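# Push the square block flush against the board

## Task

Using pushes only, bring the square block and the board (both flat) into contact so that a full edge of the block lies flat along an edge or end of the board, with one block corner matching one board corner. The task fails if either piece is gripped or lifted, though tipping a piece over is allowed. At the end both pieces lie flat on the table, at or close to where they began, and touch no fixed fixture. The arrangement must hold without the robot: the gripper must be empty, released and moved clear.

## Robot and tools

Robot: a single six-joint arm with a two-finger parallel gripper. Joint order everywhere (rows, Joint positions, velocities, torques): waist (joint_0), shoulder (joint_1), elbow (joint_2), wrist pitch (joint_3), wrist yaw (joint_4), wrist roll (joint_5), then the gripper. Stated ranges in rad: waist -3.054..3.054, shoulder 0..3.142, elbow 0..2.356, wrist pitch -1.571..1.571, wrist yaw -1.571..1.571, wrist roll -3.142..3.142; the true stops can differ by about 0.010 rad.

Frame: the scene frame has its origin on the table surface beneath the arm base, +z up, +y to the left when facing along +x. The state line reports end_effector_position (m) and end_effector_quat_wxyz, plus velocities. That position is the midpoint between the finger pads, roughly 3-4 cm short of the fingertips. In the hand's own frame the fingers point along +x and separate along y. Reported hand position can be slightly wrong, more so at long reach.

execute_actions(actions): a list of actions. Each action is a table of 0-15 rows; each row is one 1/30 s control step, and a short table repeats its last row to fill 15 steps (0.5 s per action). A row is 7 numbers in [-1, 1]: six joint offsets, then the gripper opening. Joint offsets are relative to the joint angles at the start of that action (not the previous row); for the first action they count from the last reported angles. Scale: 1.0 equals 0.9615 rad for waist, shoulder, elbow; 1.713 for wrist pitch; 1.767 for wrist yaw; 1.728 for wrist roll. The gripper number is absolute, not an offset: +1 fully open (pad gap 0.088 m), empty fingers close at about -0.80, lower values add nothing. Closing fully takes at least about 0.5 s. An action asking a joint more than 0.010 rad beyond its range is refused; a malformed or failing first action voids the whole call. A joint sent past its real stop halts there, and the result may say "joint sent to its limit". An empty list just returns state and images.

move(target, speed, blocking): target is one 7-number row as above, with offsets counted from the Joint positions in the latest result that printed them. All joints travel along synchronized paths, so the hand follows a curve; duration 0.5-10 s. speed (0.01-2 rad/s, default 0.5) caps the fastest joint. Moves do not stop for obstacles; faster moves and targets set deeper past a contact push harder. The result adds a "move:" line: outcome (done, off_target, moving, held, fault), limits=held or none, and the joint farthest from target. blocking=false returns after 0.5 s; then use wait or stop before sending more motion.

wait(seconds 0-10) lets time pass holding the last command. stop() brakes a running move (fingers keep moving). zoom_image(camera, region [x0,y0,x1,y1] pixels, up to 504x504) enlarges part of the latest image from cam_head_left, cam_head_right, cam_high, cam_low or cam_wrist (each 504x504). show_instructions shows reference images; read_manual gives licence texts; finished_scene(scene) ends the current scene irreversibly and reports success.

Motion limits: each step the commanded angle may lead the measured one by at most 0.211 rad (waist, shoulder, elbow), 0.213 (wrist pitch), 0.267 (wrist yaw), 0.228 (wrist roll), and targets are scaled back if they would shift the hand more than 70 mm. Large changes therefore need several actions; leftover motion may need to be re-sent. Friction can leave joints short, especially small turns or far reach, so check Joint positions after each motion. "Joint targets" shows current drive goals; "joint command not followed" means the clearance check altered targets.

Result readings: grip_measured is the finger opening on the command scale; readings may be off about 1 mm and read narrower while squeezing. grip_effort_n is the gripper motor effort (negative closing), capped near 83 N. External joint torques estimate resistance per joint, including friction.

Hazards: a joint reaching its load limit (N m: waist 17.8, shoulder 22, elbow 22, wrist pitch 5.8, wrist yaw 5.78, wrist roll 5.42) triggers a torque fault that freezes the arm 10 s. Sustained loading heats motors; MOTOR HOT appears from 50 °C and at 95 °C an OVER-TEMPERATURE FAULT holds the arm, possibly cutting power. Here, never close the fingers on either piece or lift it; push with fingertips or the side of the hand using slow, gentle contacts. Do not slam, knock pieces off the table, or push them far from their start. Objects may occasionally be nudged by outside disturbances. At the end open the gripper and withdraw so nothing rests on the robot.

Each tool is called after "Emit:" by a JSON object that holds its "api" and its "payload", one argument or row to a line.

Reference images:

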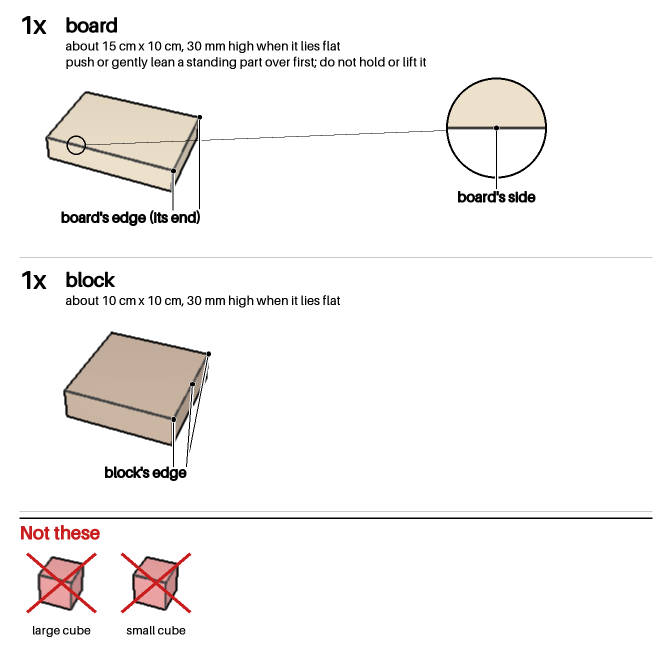

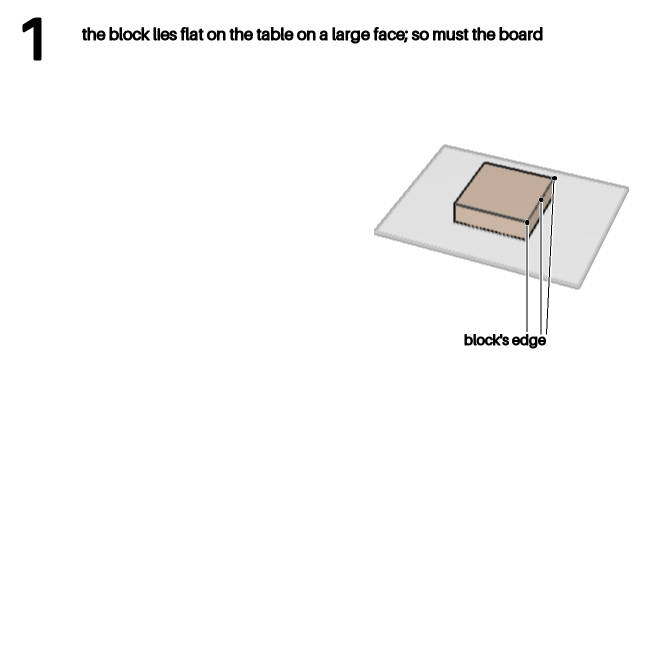

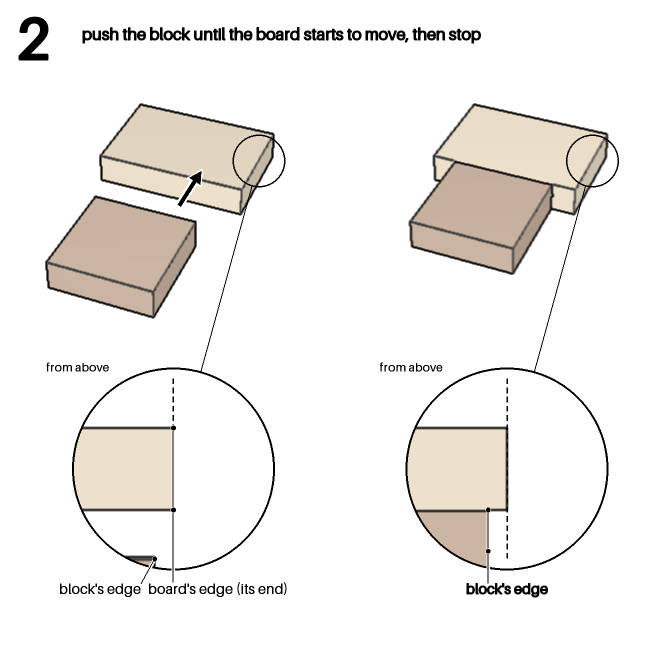

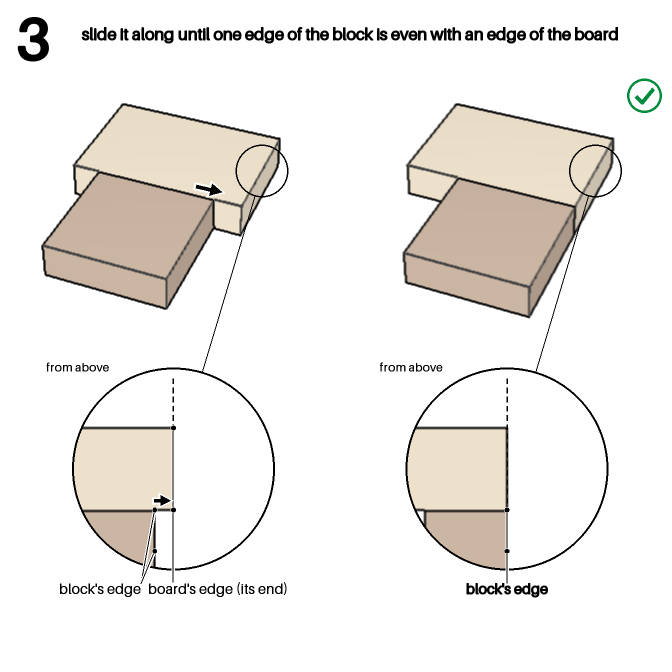

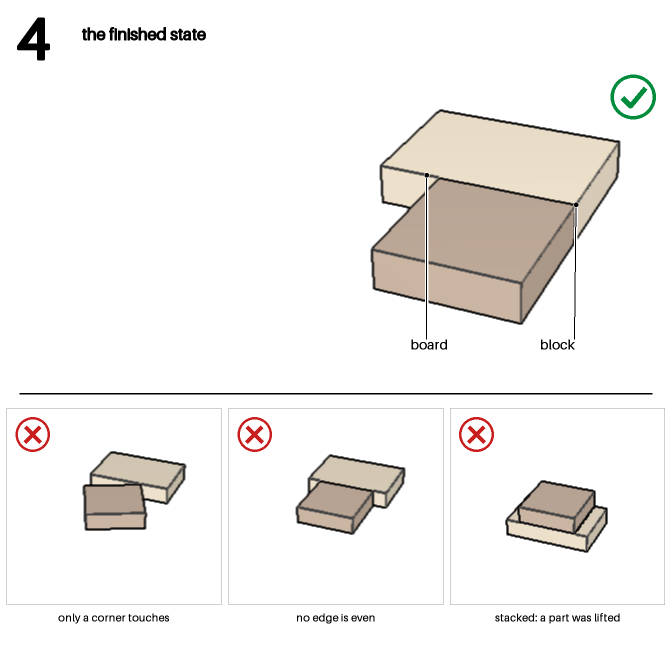

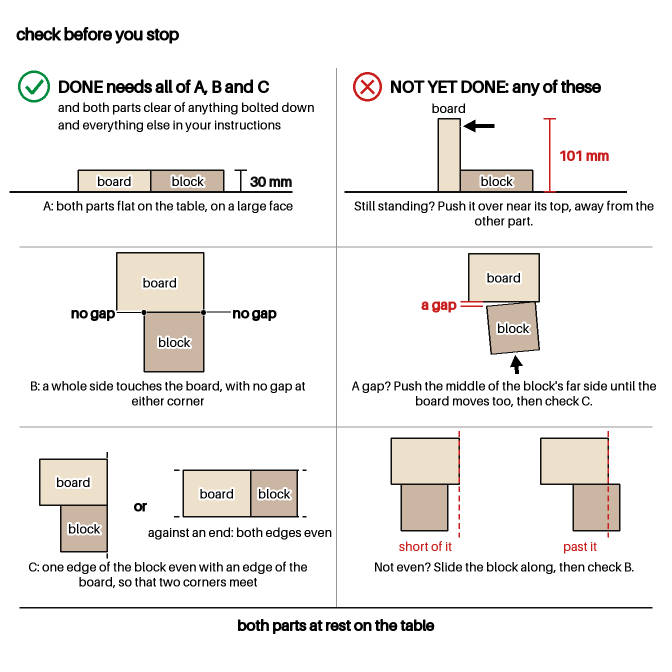

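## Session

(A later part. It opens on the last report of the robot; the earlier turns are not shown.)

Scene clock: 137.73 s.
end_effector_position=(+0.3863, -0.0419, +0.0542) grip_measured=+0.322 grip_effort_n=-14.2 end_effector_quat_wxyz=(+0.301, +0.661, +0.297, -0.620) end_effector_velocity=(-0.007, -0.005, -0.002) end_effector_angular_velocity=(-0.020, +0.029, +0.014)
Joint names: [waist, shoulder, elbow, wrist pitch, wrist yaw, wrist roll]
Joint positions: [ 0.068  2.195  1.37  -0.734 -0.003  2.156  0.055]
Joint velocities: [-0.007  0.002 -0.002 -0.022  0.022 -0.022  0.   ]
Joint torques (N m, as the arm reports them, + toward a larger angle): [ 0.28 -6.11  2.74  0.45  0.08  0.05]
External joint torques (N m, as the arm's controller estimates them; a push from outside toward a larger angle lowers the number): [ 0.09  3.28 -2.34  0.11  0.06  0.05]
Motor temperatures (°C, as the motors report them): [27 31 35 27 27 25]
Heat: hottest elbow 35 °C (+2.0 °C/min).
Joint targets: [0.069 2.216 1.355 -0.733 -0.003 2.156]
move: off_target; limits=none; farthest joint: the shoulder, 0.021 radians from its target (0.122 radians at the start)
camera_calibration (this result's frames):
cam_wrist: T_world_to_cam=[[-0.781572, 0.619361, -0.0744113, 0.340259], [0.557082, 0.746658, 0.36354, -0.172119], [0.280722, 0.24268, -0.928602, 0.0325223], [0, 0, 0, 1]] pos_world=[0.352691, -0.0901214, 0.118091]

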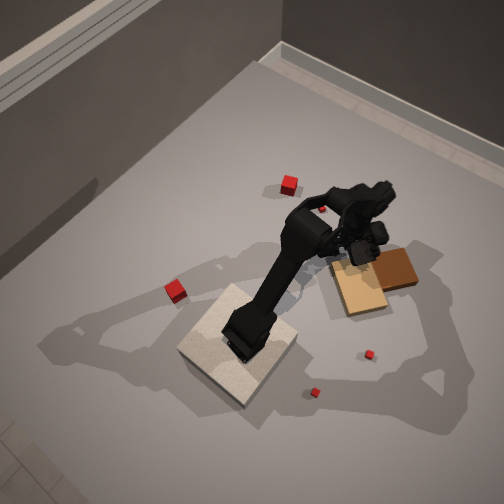

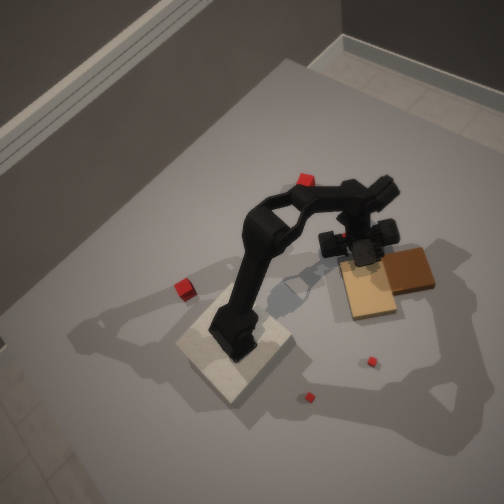

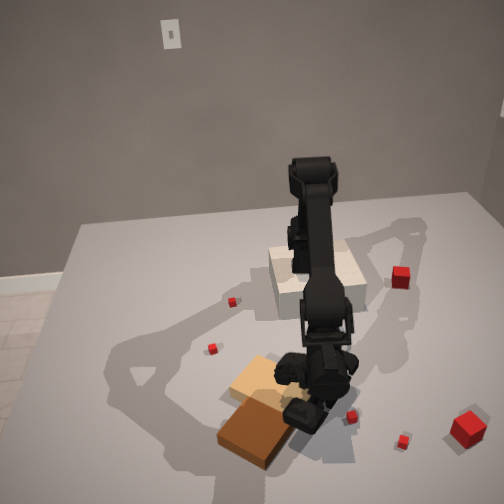

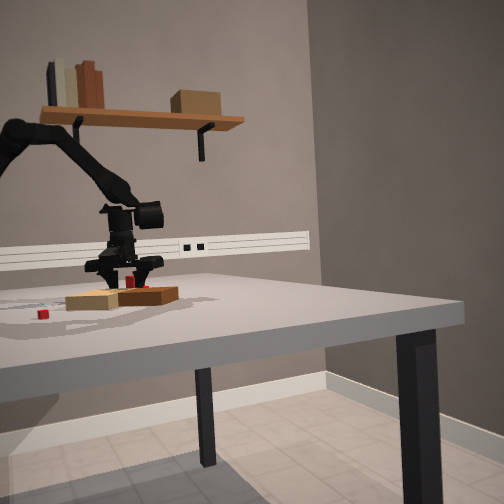

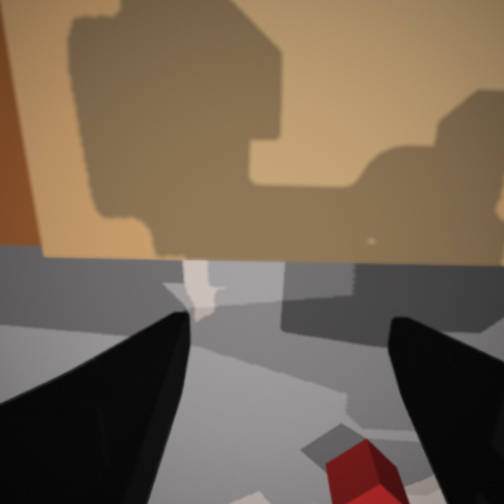

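Emit:
{"api": "move", "payload": {
  "target": [-0.042,-0.036,-0.066,0.014,0,-0.023,0.32],
  "speed": 0.06
}}

Scene clock: 144.23 s.
end_effector_position=(+0.3766, -0.0536, +0.0540) grip_measured=+0.322 grip_effort_n=-14.2 end_effector_quat_wxyz=(+0.301, +0.663, +0.298, -0.618) end_effector_velocity=(-0.005, +0.001, +0.002) end_effector_angular_velocity=(+0.008, +0.015, +0.035)
Joint names: [waist, shoulder, elbow, wrist pitch, wrist yaw, wrist roll]
Joint positions: [ 0.033  2.165  1.321 -0.71  -0.008  2.121  0.055]
Joint velocities: [-0.002 -0.007 -0.002 -0.022 -0.007 -0.037 -0.   ]
Joint torques (N m, as the arm reports them, + toward a larger angle): [-0.22 -8.39  2.73  0.46  0.25 -0.08]
External joint torques (N m, as the arm's controller estimates them; a push from outside toward a larger angle lowers the number): [-0.44  0.81 -2.31  0.12  0.22 -0.07]
Motor temperatures (°C, as the motors report them): [27 32 35 27 27 25]
Heat: hottest elbow 35 °C (+2.0 °C/min).
Joint targets: [0.028 2.160 1.307 -0.710 -0.003 2.117]
move: off_target; limits=none; farthest joint: the elbow, 0.015 radians from its target (0.063 radians at the start)
camera_calibration (this result's frames):
cam_wrist: T_world_to_cam=[[-0.781524, 0.619239, -0.0759177, 0.339926], [0.554878, 0.745552, 0.369137, -0.157411], [0.285185, 0.246365, -0.926269, 0.0362883], [0, 0, 0, 1]] pos_world=[0.342655, -0.102077, 0.117525]

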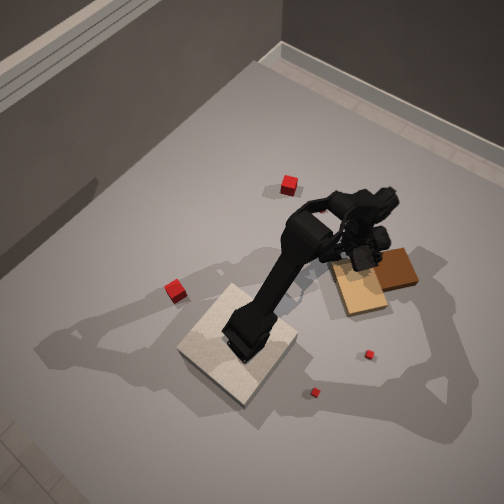

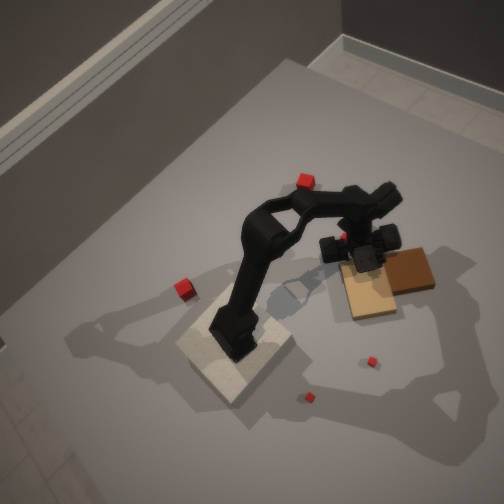

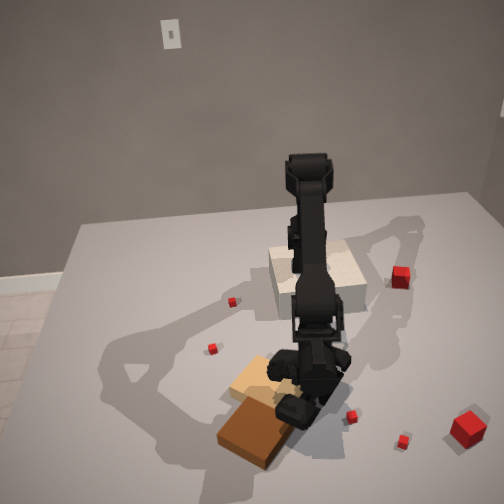

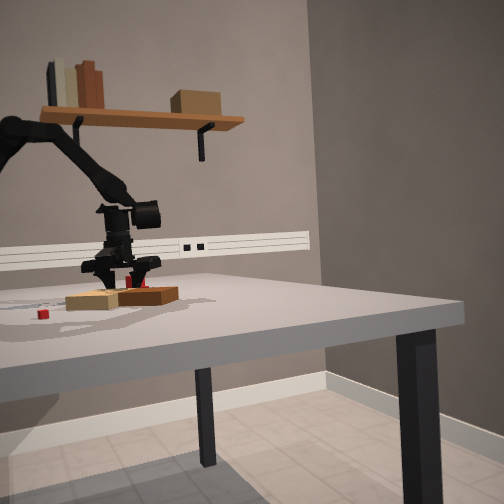

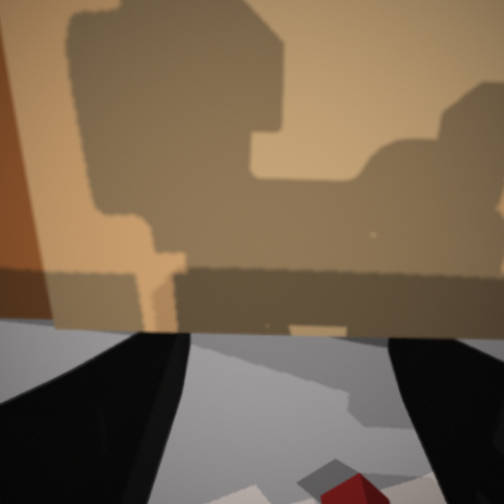

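Emit:
{"api": "move", "payload": {
  "target": [-0.013,-0.011,-0.025,0.003,0.004,-0.006,0.32],
  "speed": 0.03
}}

Scene clock: 148.13 s.
end_effector_position=(+0.3747, -0.0560, +0.0539) grip_measured=+0.322 grip_effort_n=-14.2 end_effector_quat_wxyz=(+0.301, +0.663, +0.297, -0.618) end_effector_velocity=(-0.007, -0.001, +0.001) end_effector_angular_velocity=(+0.010, +0.020, +0.016)
Joint names: [waist, shoulder, elbow, wrist pitch, wrist yaw, wrist roll]
Joint positions: [ 0.026  2.16   1.312 -0.705 -0.009  2.114  0.055]
Joint velocities: [-0.007 -0.007 -0.007 -0.022 -0.007 -0.022 -0.   ]
Joint torques (N m, as the arm reports them, + toward a larger angle): [-0.24 -8.25  2.72  0.48  0.35 -0.08]
External joint torques (N m, as the arm's controller estimates them; a push from outside toward a larger angle lowers the number): [-0.38  0.93 -2.3   0.15  0.32 -0.08]
Motor temperatures (°C, as the motors report them): [27 33 34 27 27 25]
Heat: hottest elbow 34 °C (+1.0 °C/min).
Joint targets: [0.020 2.155 1.297 -0.705 -0.001 2.110]
move: off_target; limits=none; farthest joint: the elbow, 0.015 radians from its target (0.024 radians at the start)
camera_calibration (this result's frames):
cam_wrist: T_world_to_cam=[[-0.780952, 0.619853, -0.0767922, 0.339782], [0.555007, 0.745079, 0.3699, -0.154626], [0.286499, 0.246254, -0.925893, 0.0368558], [0, 0, 0, 1]] pos_world=[0.340613, -0.104482, 0.117413]

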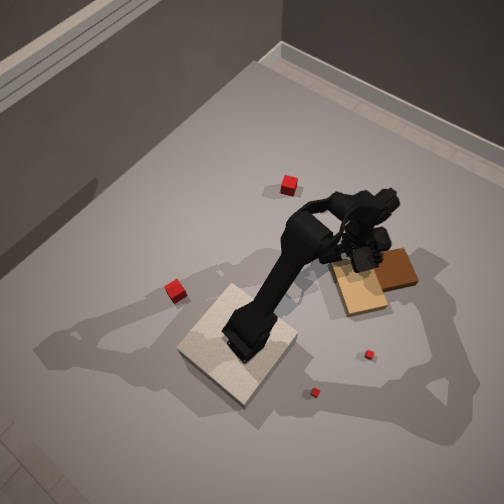

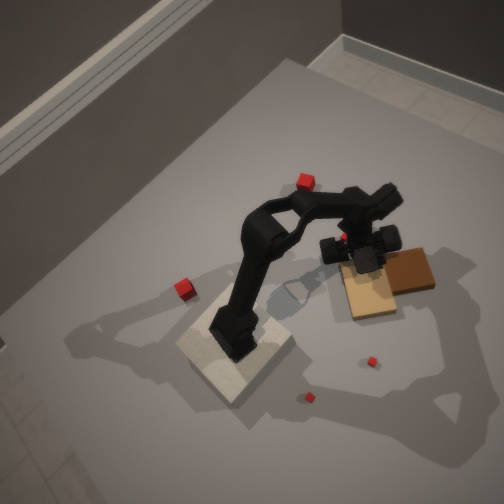

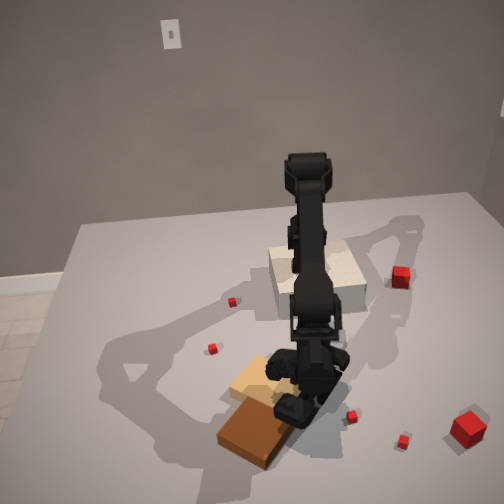

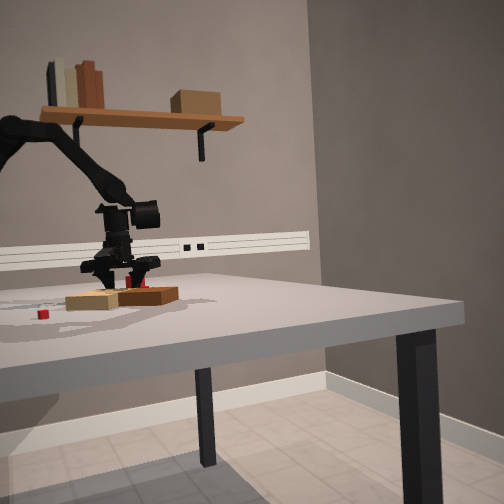

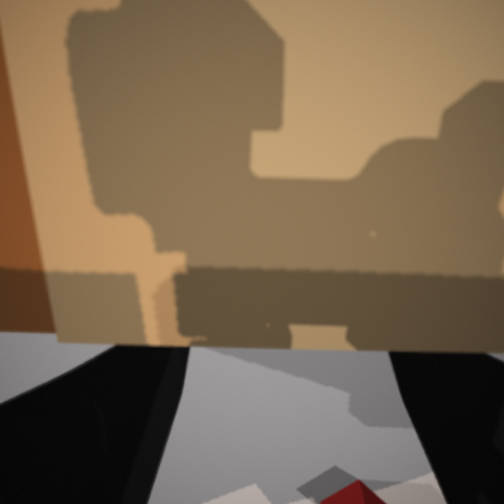

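Not moved yet. Repeat.

Emit:
{"api": "move", "payload": {
  "target": [-0.014,-0.011,-0.026,0.003,0.005,-0.006,0.32],
  "speed": 0.03
}}

Scene clock: 150.90 s.
end_effector_position=(+0.3736, -0.0574, +0.0540) grip_measured=+0.322 grip_effort_n=-14.2 end_effector_quat_wxyz=(+0.302, +0.664, +0.298, -0.616) end_effector_velocity=(-0.002, -0.002, +0.000) end_effector_angular_velocity=(-0.006, +0.008, +0.005)
Joint names: [waist, shoulder, elbow, wrist pitch, wrist yaw, wrist roll]
Joint positions: [ 0.021  2.154  1.303 -0.698 -0.01   2.107  0.055]
Joint velocities: [-0.002 -0.002 -0.002 -0.007  0.007 -0.007 -0.   ]
Joint torques (N m, as the arm reports them, + toward a larger angle): [-0.67 -8.32  2.57  0.29  0.44 -0.07]
External joint torques (N m, as the arm's controller estimates them; a push from outside toward a larger angle lowers the number): [-0.89  0.85 -2.55 -0.09  0.41 -0.07]
Motor temperatures (°C, as the motors report them): [27 34 34 27 27 25]
Heat: hottest shoulder 34 °C (+1.0 °C/min).
Joint targets: [0.012 2.149 1.287 -0.700 -0.000 2.104]
move: off_target; limits=none; farthest joint: the elbow, 0.016 radians from its target (0.025 radians at the start)
camera_calibration (this result's frames):
cam_wrist: T_world_to_cam=[[-0.782258, 0.617802, -0.0799549, 0.340322], [0.551583, 0.746559, 0.372029, -0.151816], [0.289531, 0.246921, -0.924771, 0.0363475], [0, 0, 0, 1]] pos_world=[0.339435, -0.105887, 0.117303]

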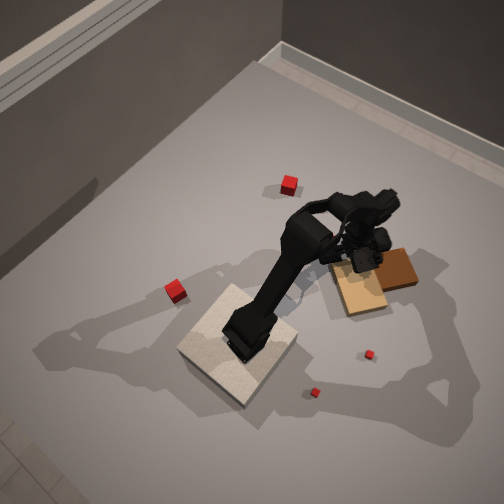

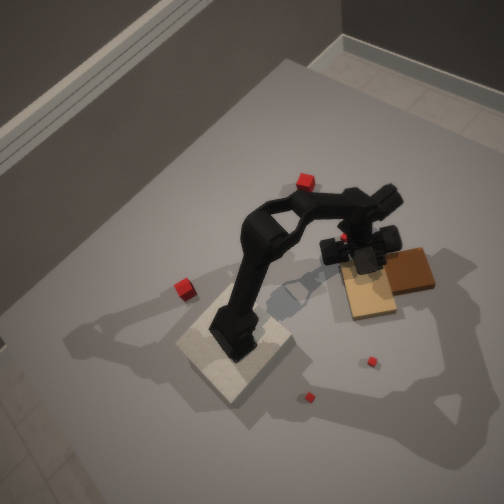

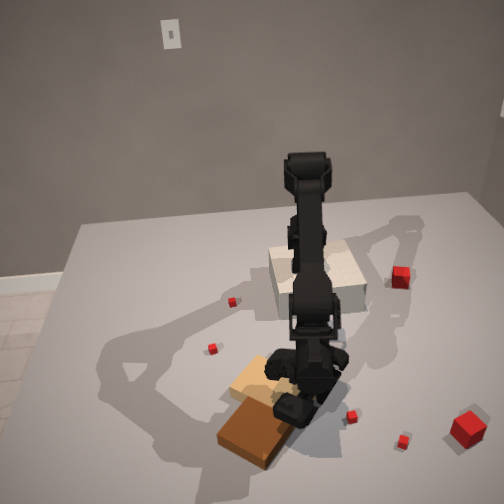

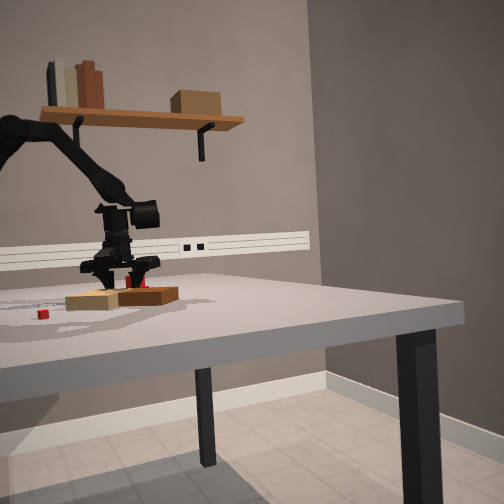

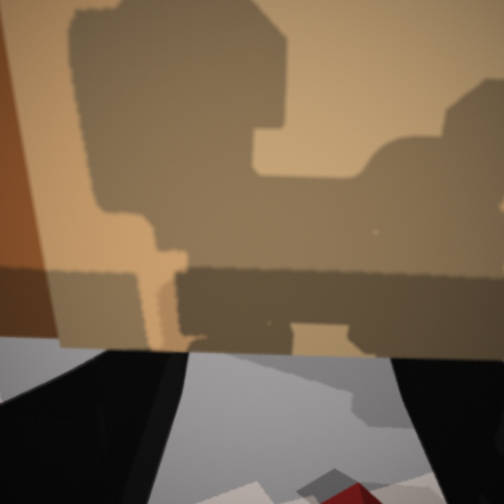

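Now loaded. Advance about 2.5 mm.

Emit:
{"api": "move", "payload": {
  "target": [-0.015,-0.010,-0.025,0.001,0.007,-0.005,0.32],
  "speed": 0.03
}}

Scene clock: 154.13 s.
end_effector_position=(+0.3719, -0.0594, +0.0539) grip_measured=+0.322 grip_effort_n=-14.2 end_effector_quat_wxyz=(+0.302, +0.664, +0.297, -0.616) end_effector_velocity=(-0.005, +0.001, +0.000) end_effector_angular_velocity=(+0.009, +0.020, +0.020)
Joint names: [waist, shoulder, elbow, wrist pitch, wrist yaw, wrist roll]
Joint positions: [ 0.016  2.149  1.295 -0.694 -0.009  2.102  0.055]
Joint velocities: [-0.002 -0.002 -0.002 -0.022 -0.007 -0.022 -0.   ]
Joint torques (N m, as the arm reports them, + toward a larger angle): [-0.61 -8.23  2.53  0.34  0.55 -0.07]
External joint torques (N m, as the arm's controller estimates them; a push from outside toward a larger angle lowers the number): [-0.84  0.84 -2.49 -0.01  0.52 -0.07]
Motor temperatures (°C, as the motors report them): [27 35 34 27 27 25]
Heat: hottest shoulder 35 °C (+2.0 °C/min).
Joint targets: [0.007 2.145 1.279 -0.696 0.003 2.098]
move: off_target; limits=none; farthest joint: the elbow, 0.016 radians from its target (0.024 radians at the start)
camera_calibration (this result's frames):
cam_wrist: T_world_to_cam=[[-0.781927, 0.618076, -0.0810717, 0.340185], [0.551677, 0.746675, 0.371657, -0.149368], [0.290246, 0.245883, -0.924824, 0.0370036], [0, 0, 0, 1]] pos_world=[0.337662, -0.107829, 0.117315]

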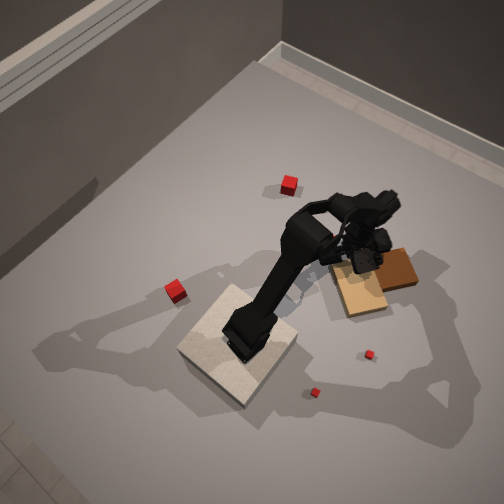

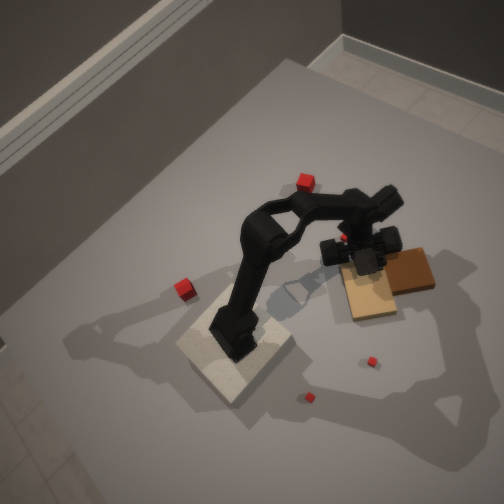

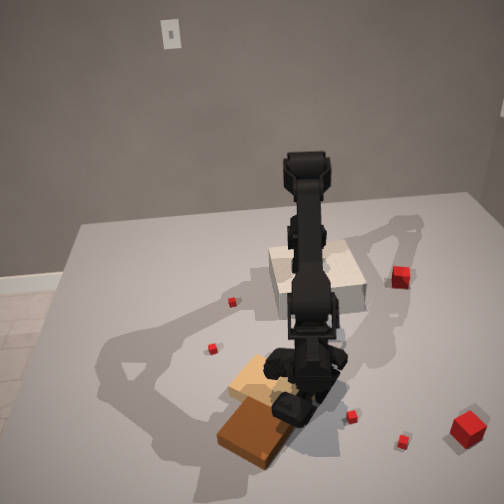

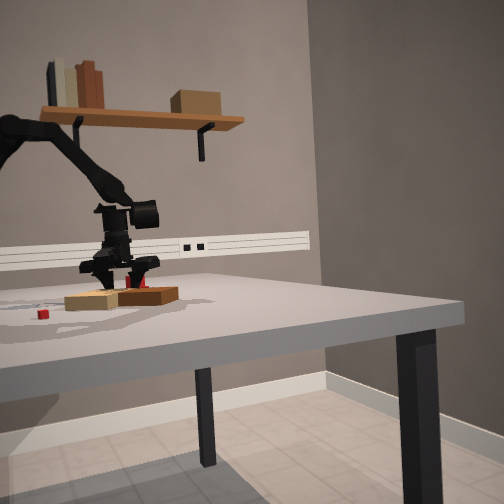

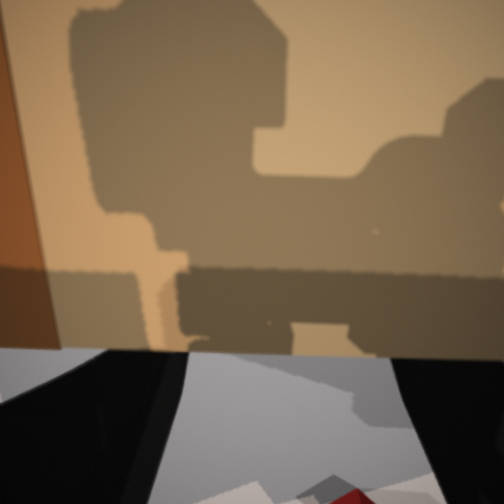

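Even. Retreat.

Emit:
{"api": "move", "payload": {
  "target": [0.05,0,0.03,0,0,0,0.32],
  "speed": 0.15
}}

Emit:
{"api": "move", "payload": {
  "target": [0.4,-0.6,-0.2,-0.15,0,0,0.32],
  "speed": 0.8
}}

Emit:
{"api": "zoom_image", "payload": {
  "camera": "cam_high",
  "region": [235,380,305,450]
}}

Emit:
{"api": "zoom_image", "payload": {
  "camera": "cam_head_left",
  "region": [350,245,400,295]
}}

Scene clock: 158.53 s.
end_effector_position=(+0.3817, -0.0432, +0.0592) grip_measured=+0.322 grip_effort_n=-14.2 end_effector_quat_wxyz=(+0.322, +0.663, +0.307, -0.602) end_effector_velocity=(+0.001, +0.002, +0.001) end_effector_angular_velocity=(+0.006, -0.008, +0.010)
Joint names: [waist, shoulder, elbow, wrist pitch, wrist yaw, wrist roll]
Joint positions: [ 0.063  2.149  1.316 -0.694 -0.007  2.102  0.055]
Joint velocities: [ 0.002 -0.002 -0.002  0.007 -0.007 -0.007 -0.   ]
Joint torques (N m, as the arm reports them, + toward a larger angle): [ 0.43 -7.9   4.97  0.5  -0.03  0.04]
External joint torques (N m, as the arm's controller estimates them; a push from outside toward a larger angle lowers the number): [ 0.21  1.29 -0.21  0.09 -0.06  0.04]
Motor temperatures (°C, as the motors report them): [27 36 34 27 27 25]
Heat: hottest shoulder 36 °C (+3.0 °C/min).
Joint targets: [0.064 2.149 1.324 -0.694 -0.009 2.102]
move: done; limits=none; farthest joint: the elbow, 0.007 radians from its target (0.029 radians at the start)
camera_calibration (this result's frames):
cam_wrist: T_world_to_cam=[[-0.807678, 0.580697, -0.10221, 0.347738], [0.508339, 0.77362, 0.37829, -0.151565], [0.298744, 0.253579, -0.920027, 0.0318439], [0, 0, 0, 1]] pos_world=[0.348394, -0.0927519, 0.122175]

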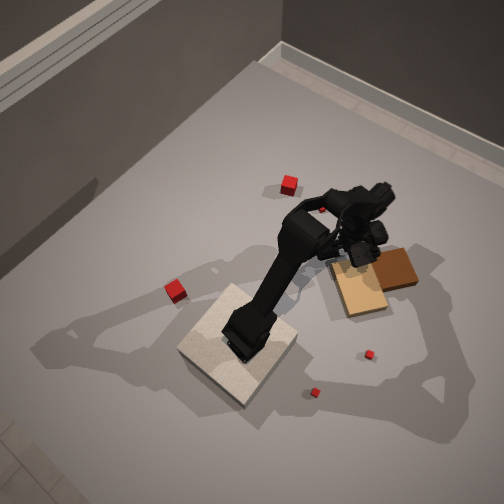

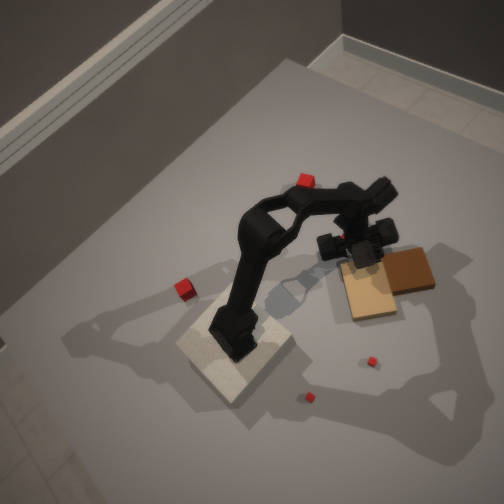

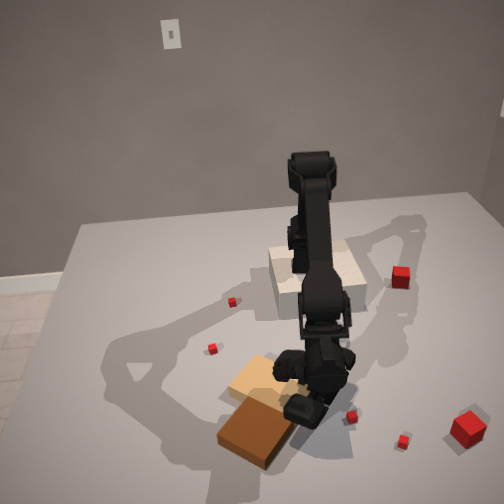

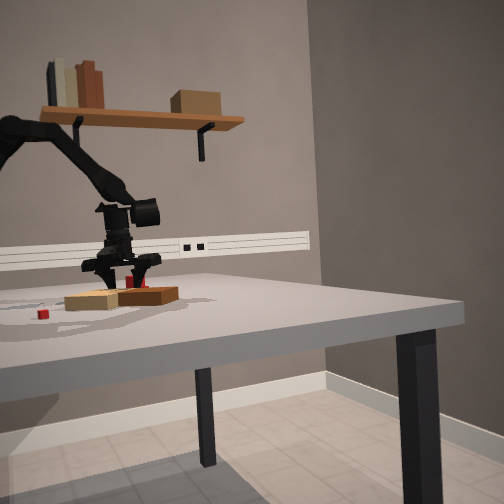

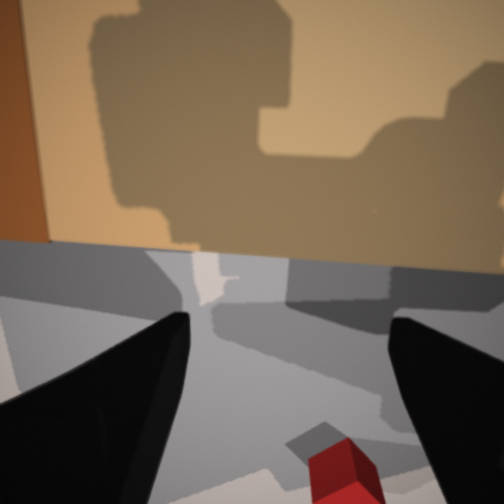

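Scene clock: 159.83 s.
end_effector_position=(+0.2923, +0.0799, +0.1936) grip_measured=+0.322 grip_effort_n=-14.2 end_effector_quat_wxyz=(+0.452, +0.632, +0.401, -0.484) end_effector_velocity=(-0.005, -0.003, -0.001) end_effector_angular_velocity=(-0.014, +0.019, +0.003)
Joint names: [waist, shoulder, elbow, wrist pitch, wrist yaw, wrist roll]
Joint positions: [ 0.445  1.58   1.135 -0.949 -0.007  2.102  0.055]
Joint velocities: [-0.002 -0.002 -0.002 -0.022  0.007 -0.007 -0.   ]
Joint torques (N m, as the arm reports them, + toward a larger angle): [ 0.42 -5.71  3.95  0.64  0.06  0.03]
External joint torques (N m, as the arm's controller estimates them; a push from outside toward a larger angle lowers the number): [ 0.41  0.19 -2.2  -0.02  0.01  0.04]
Motor temperatures (°C, as the motors report them): [27 36 34 27 27 25]
Heat: hottest shoulder 36 °C (+3.0 °C/min).
Joint targets: [0.447 1.573 1.124 -0.951 -0.007 2.102]
move: off_target; limits=none; farthest joint: the elbow, 0.011 radians from its target (0.193 radians at the start)
camera_calibration (this result's frames):
cam_wrist: T_world_to_cam=[[-0.942514, 0.243097, -0.229283, 0.308785], [0.129926, 0.898738, 0.418796, -0.159396], [0.307874, 0.364931, -0.878658, 0.131437], [0, 0, 0, 1]] pos_world=[0.271278, 0.0202253, 0.253042]

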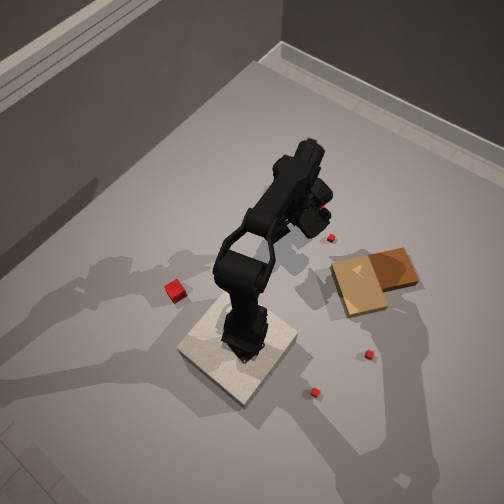

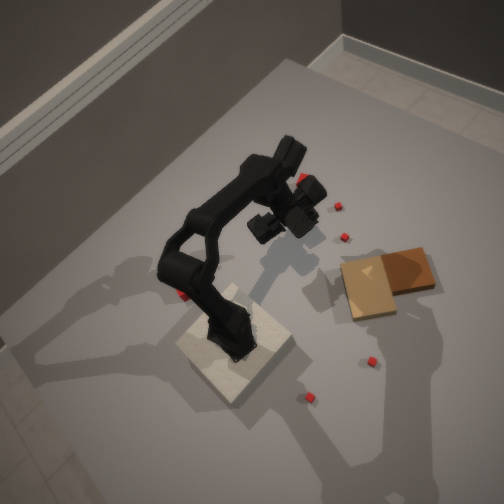

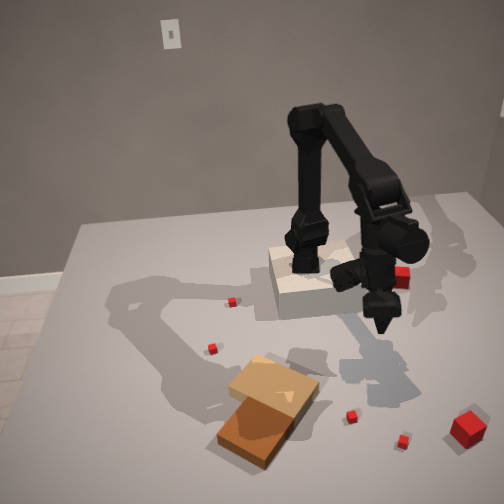

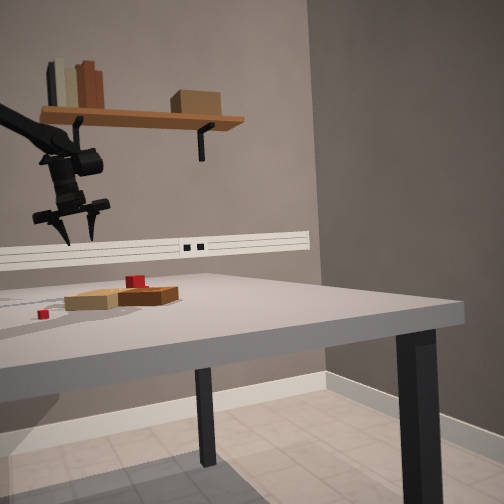

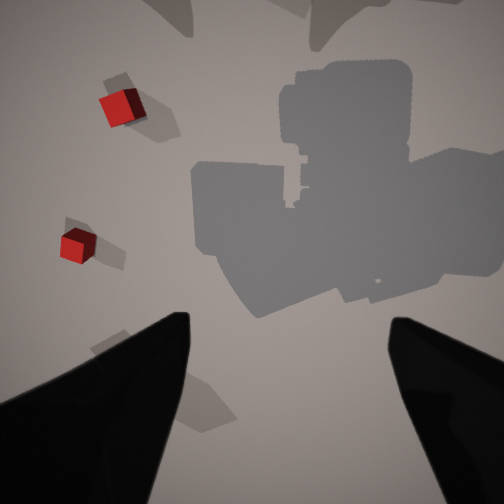

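Region (235, 380, 305, 450) of cam_high's 504x504 image, scaled by 7.200, with more detail than that image has.

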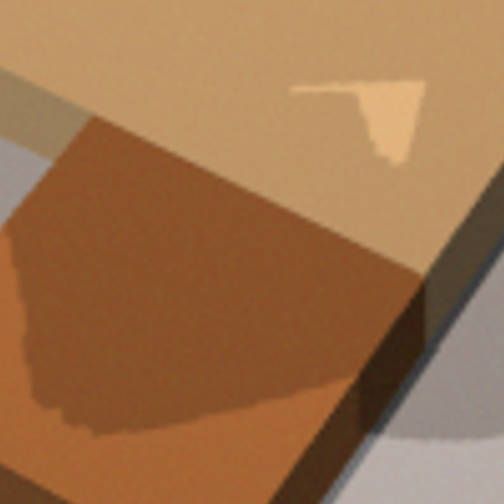

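Region (350, 245, 400, 295) of cam_head_left's 504x504 image, scaled by 10.080, with more detail than that image has.

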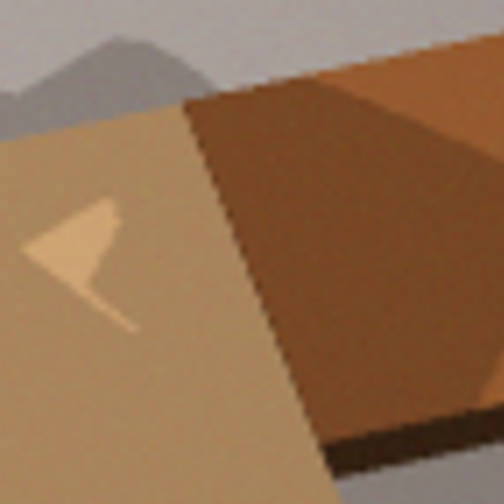

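Emit:
{"api": "finished_scene", "payload": {
  "scene": 1
}}

The scene is finished: the task was done.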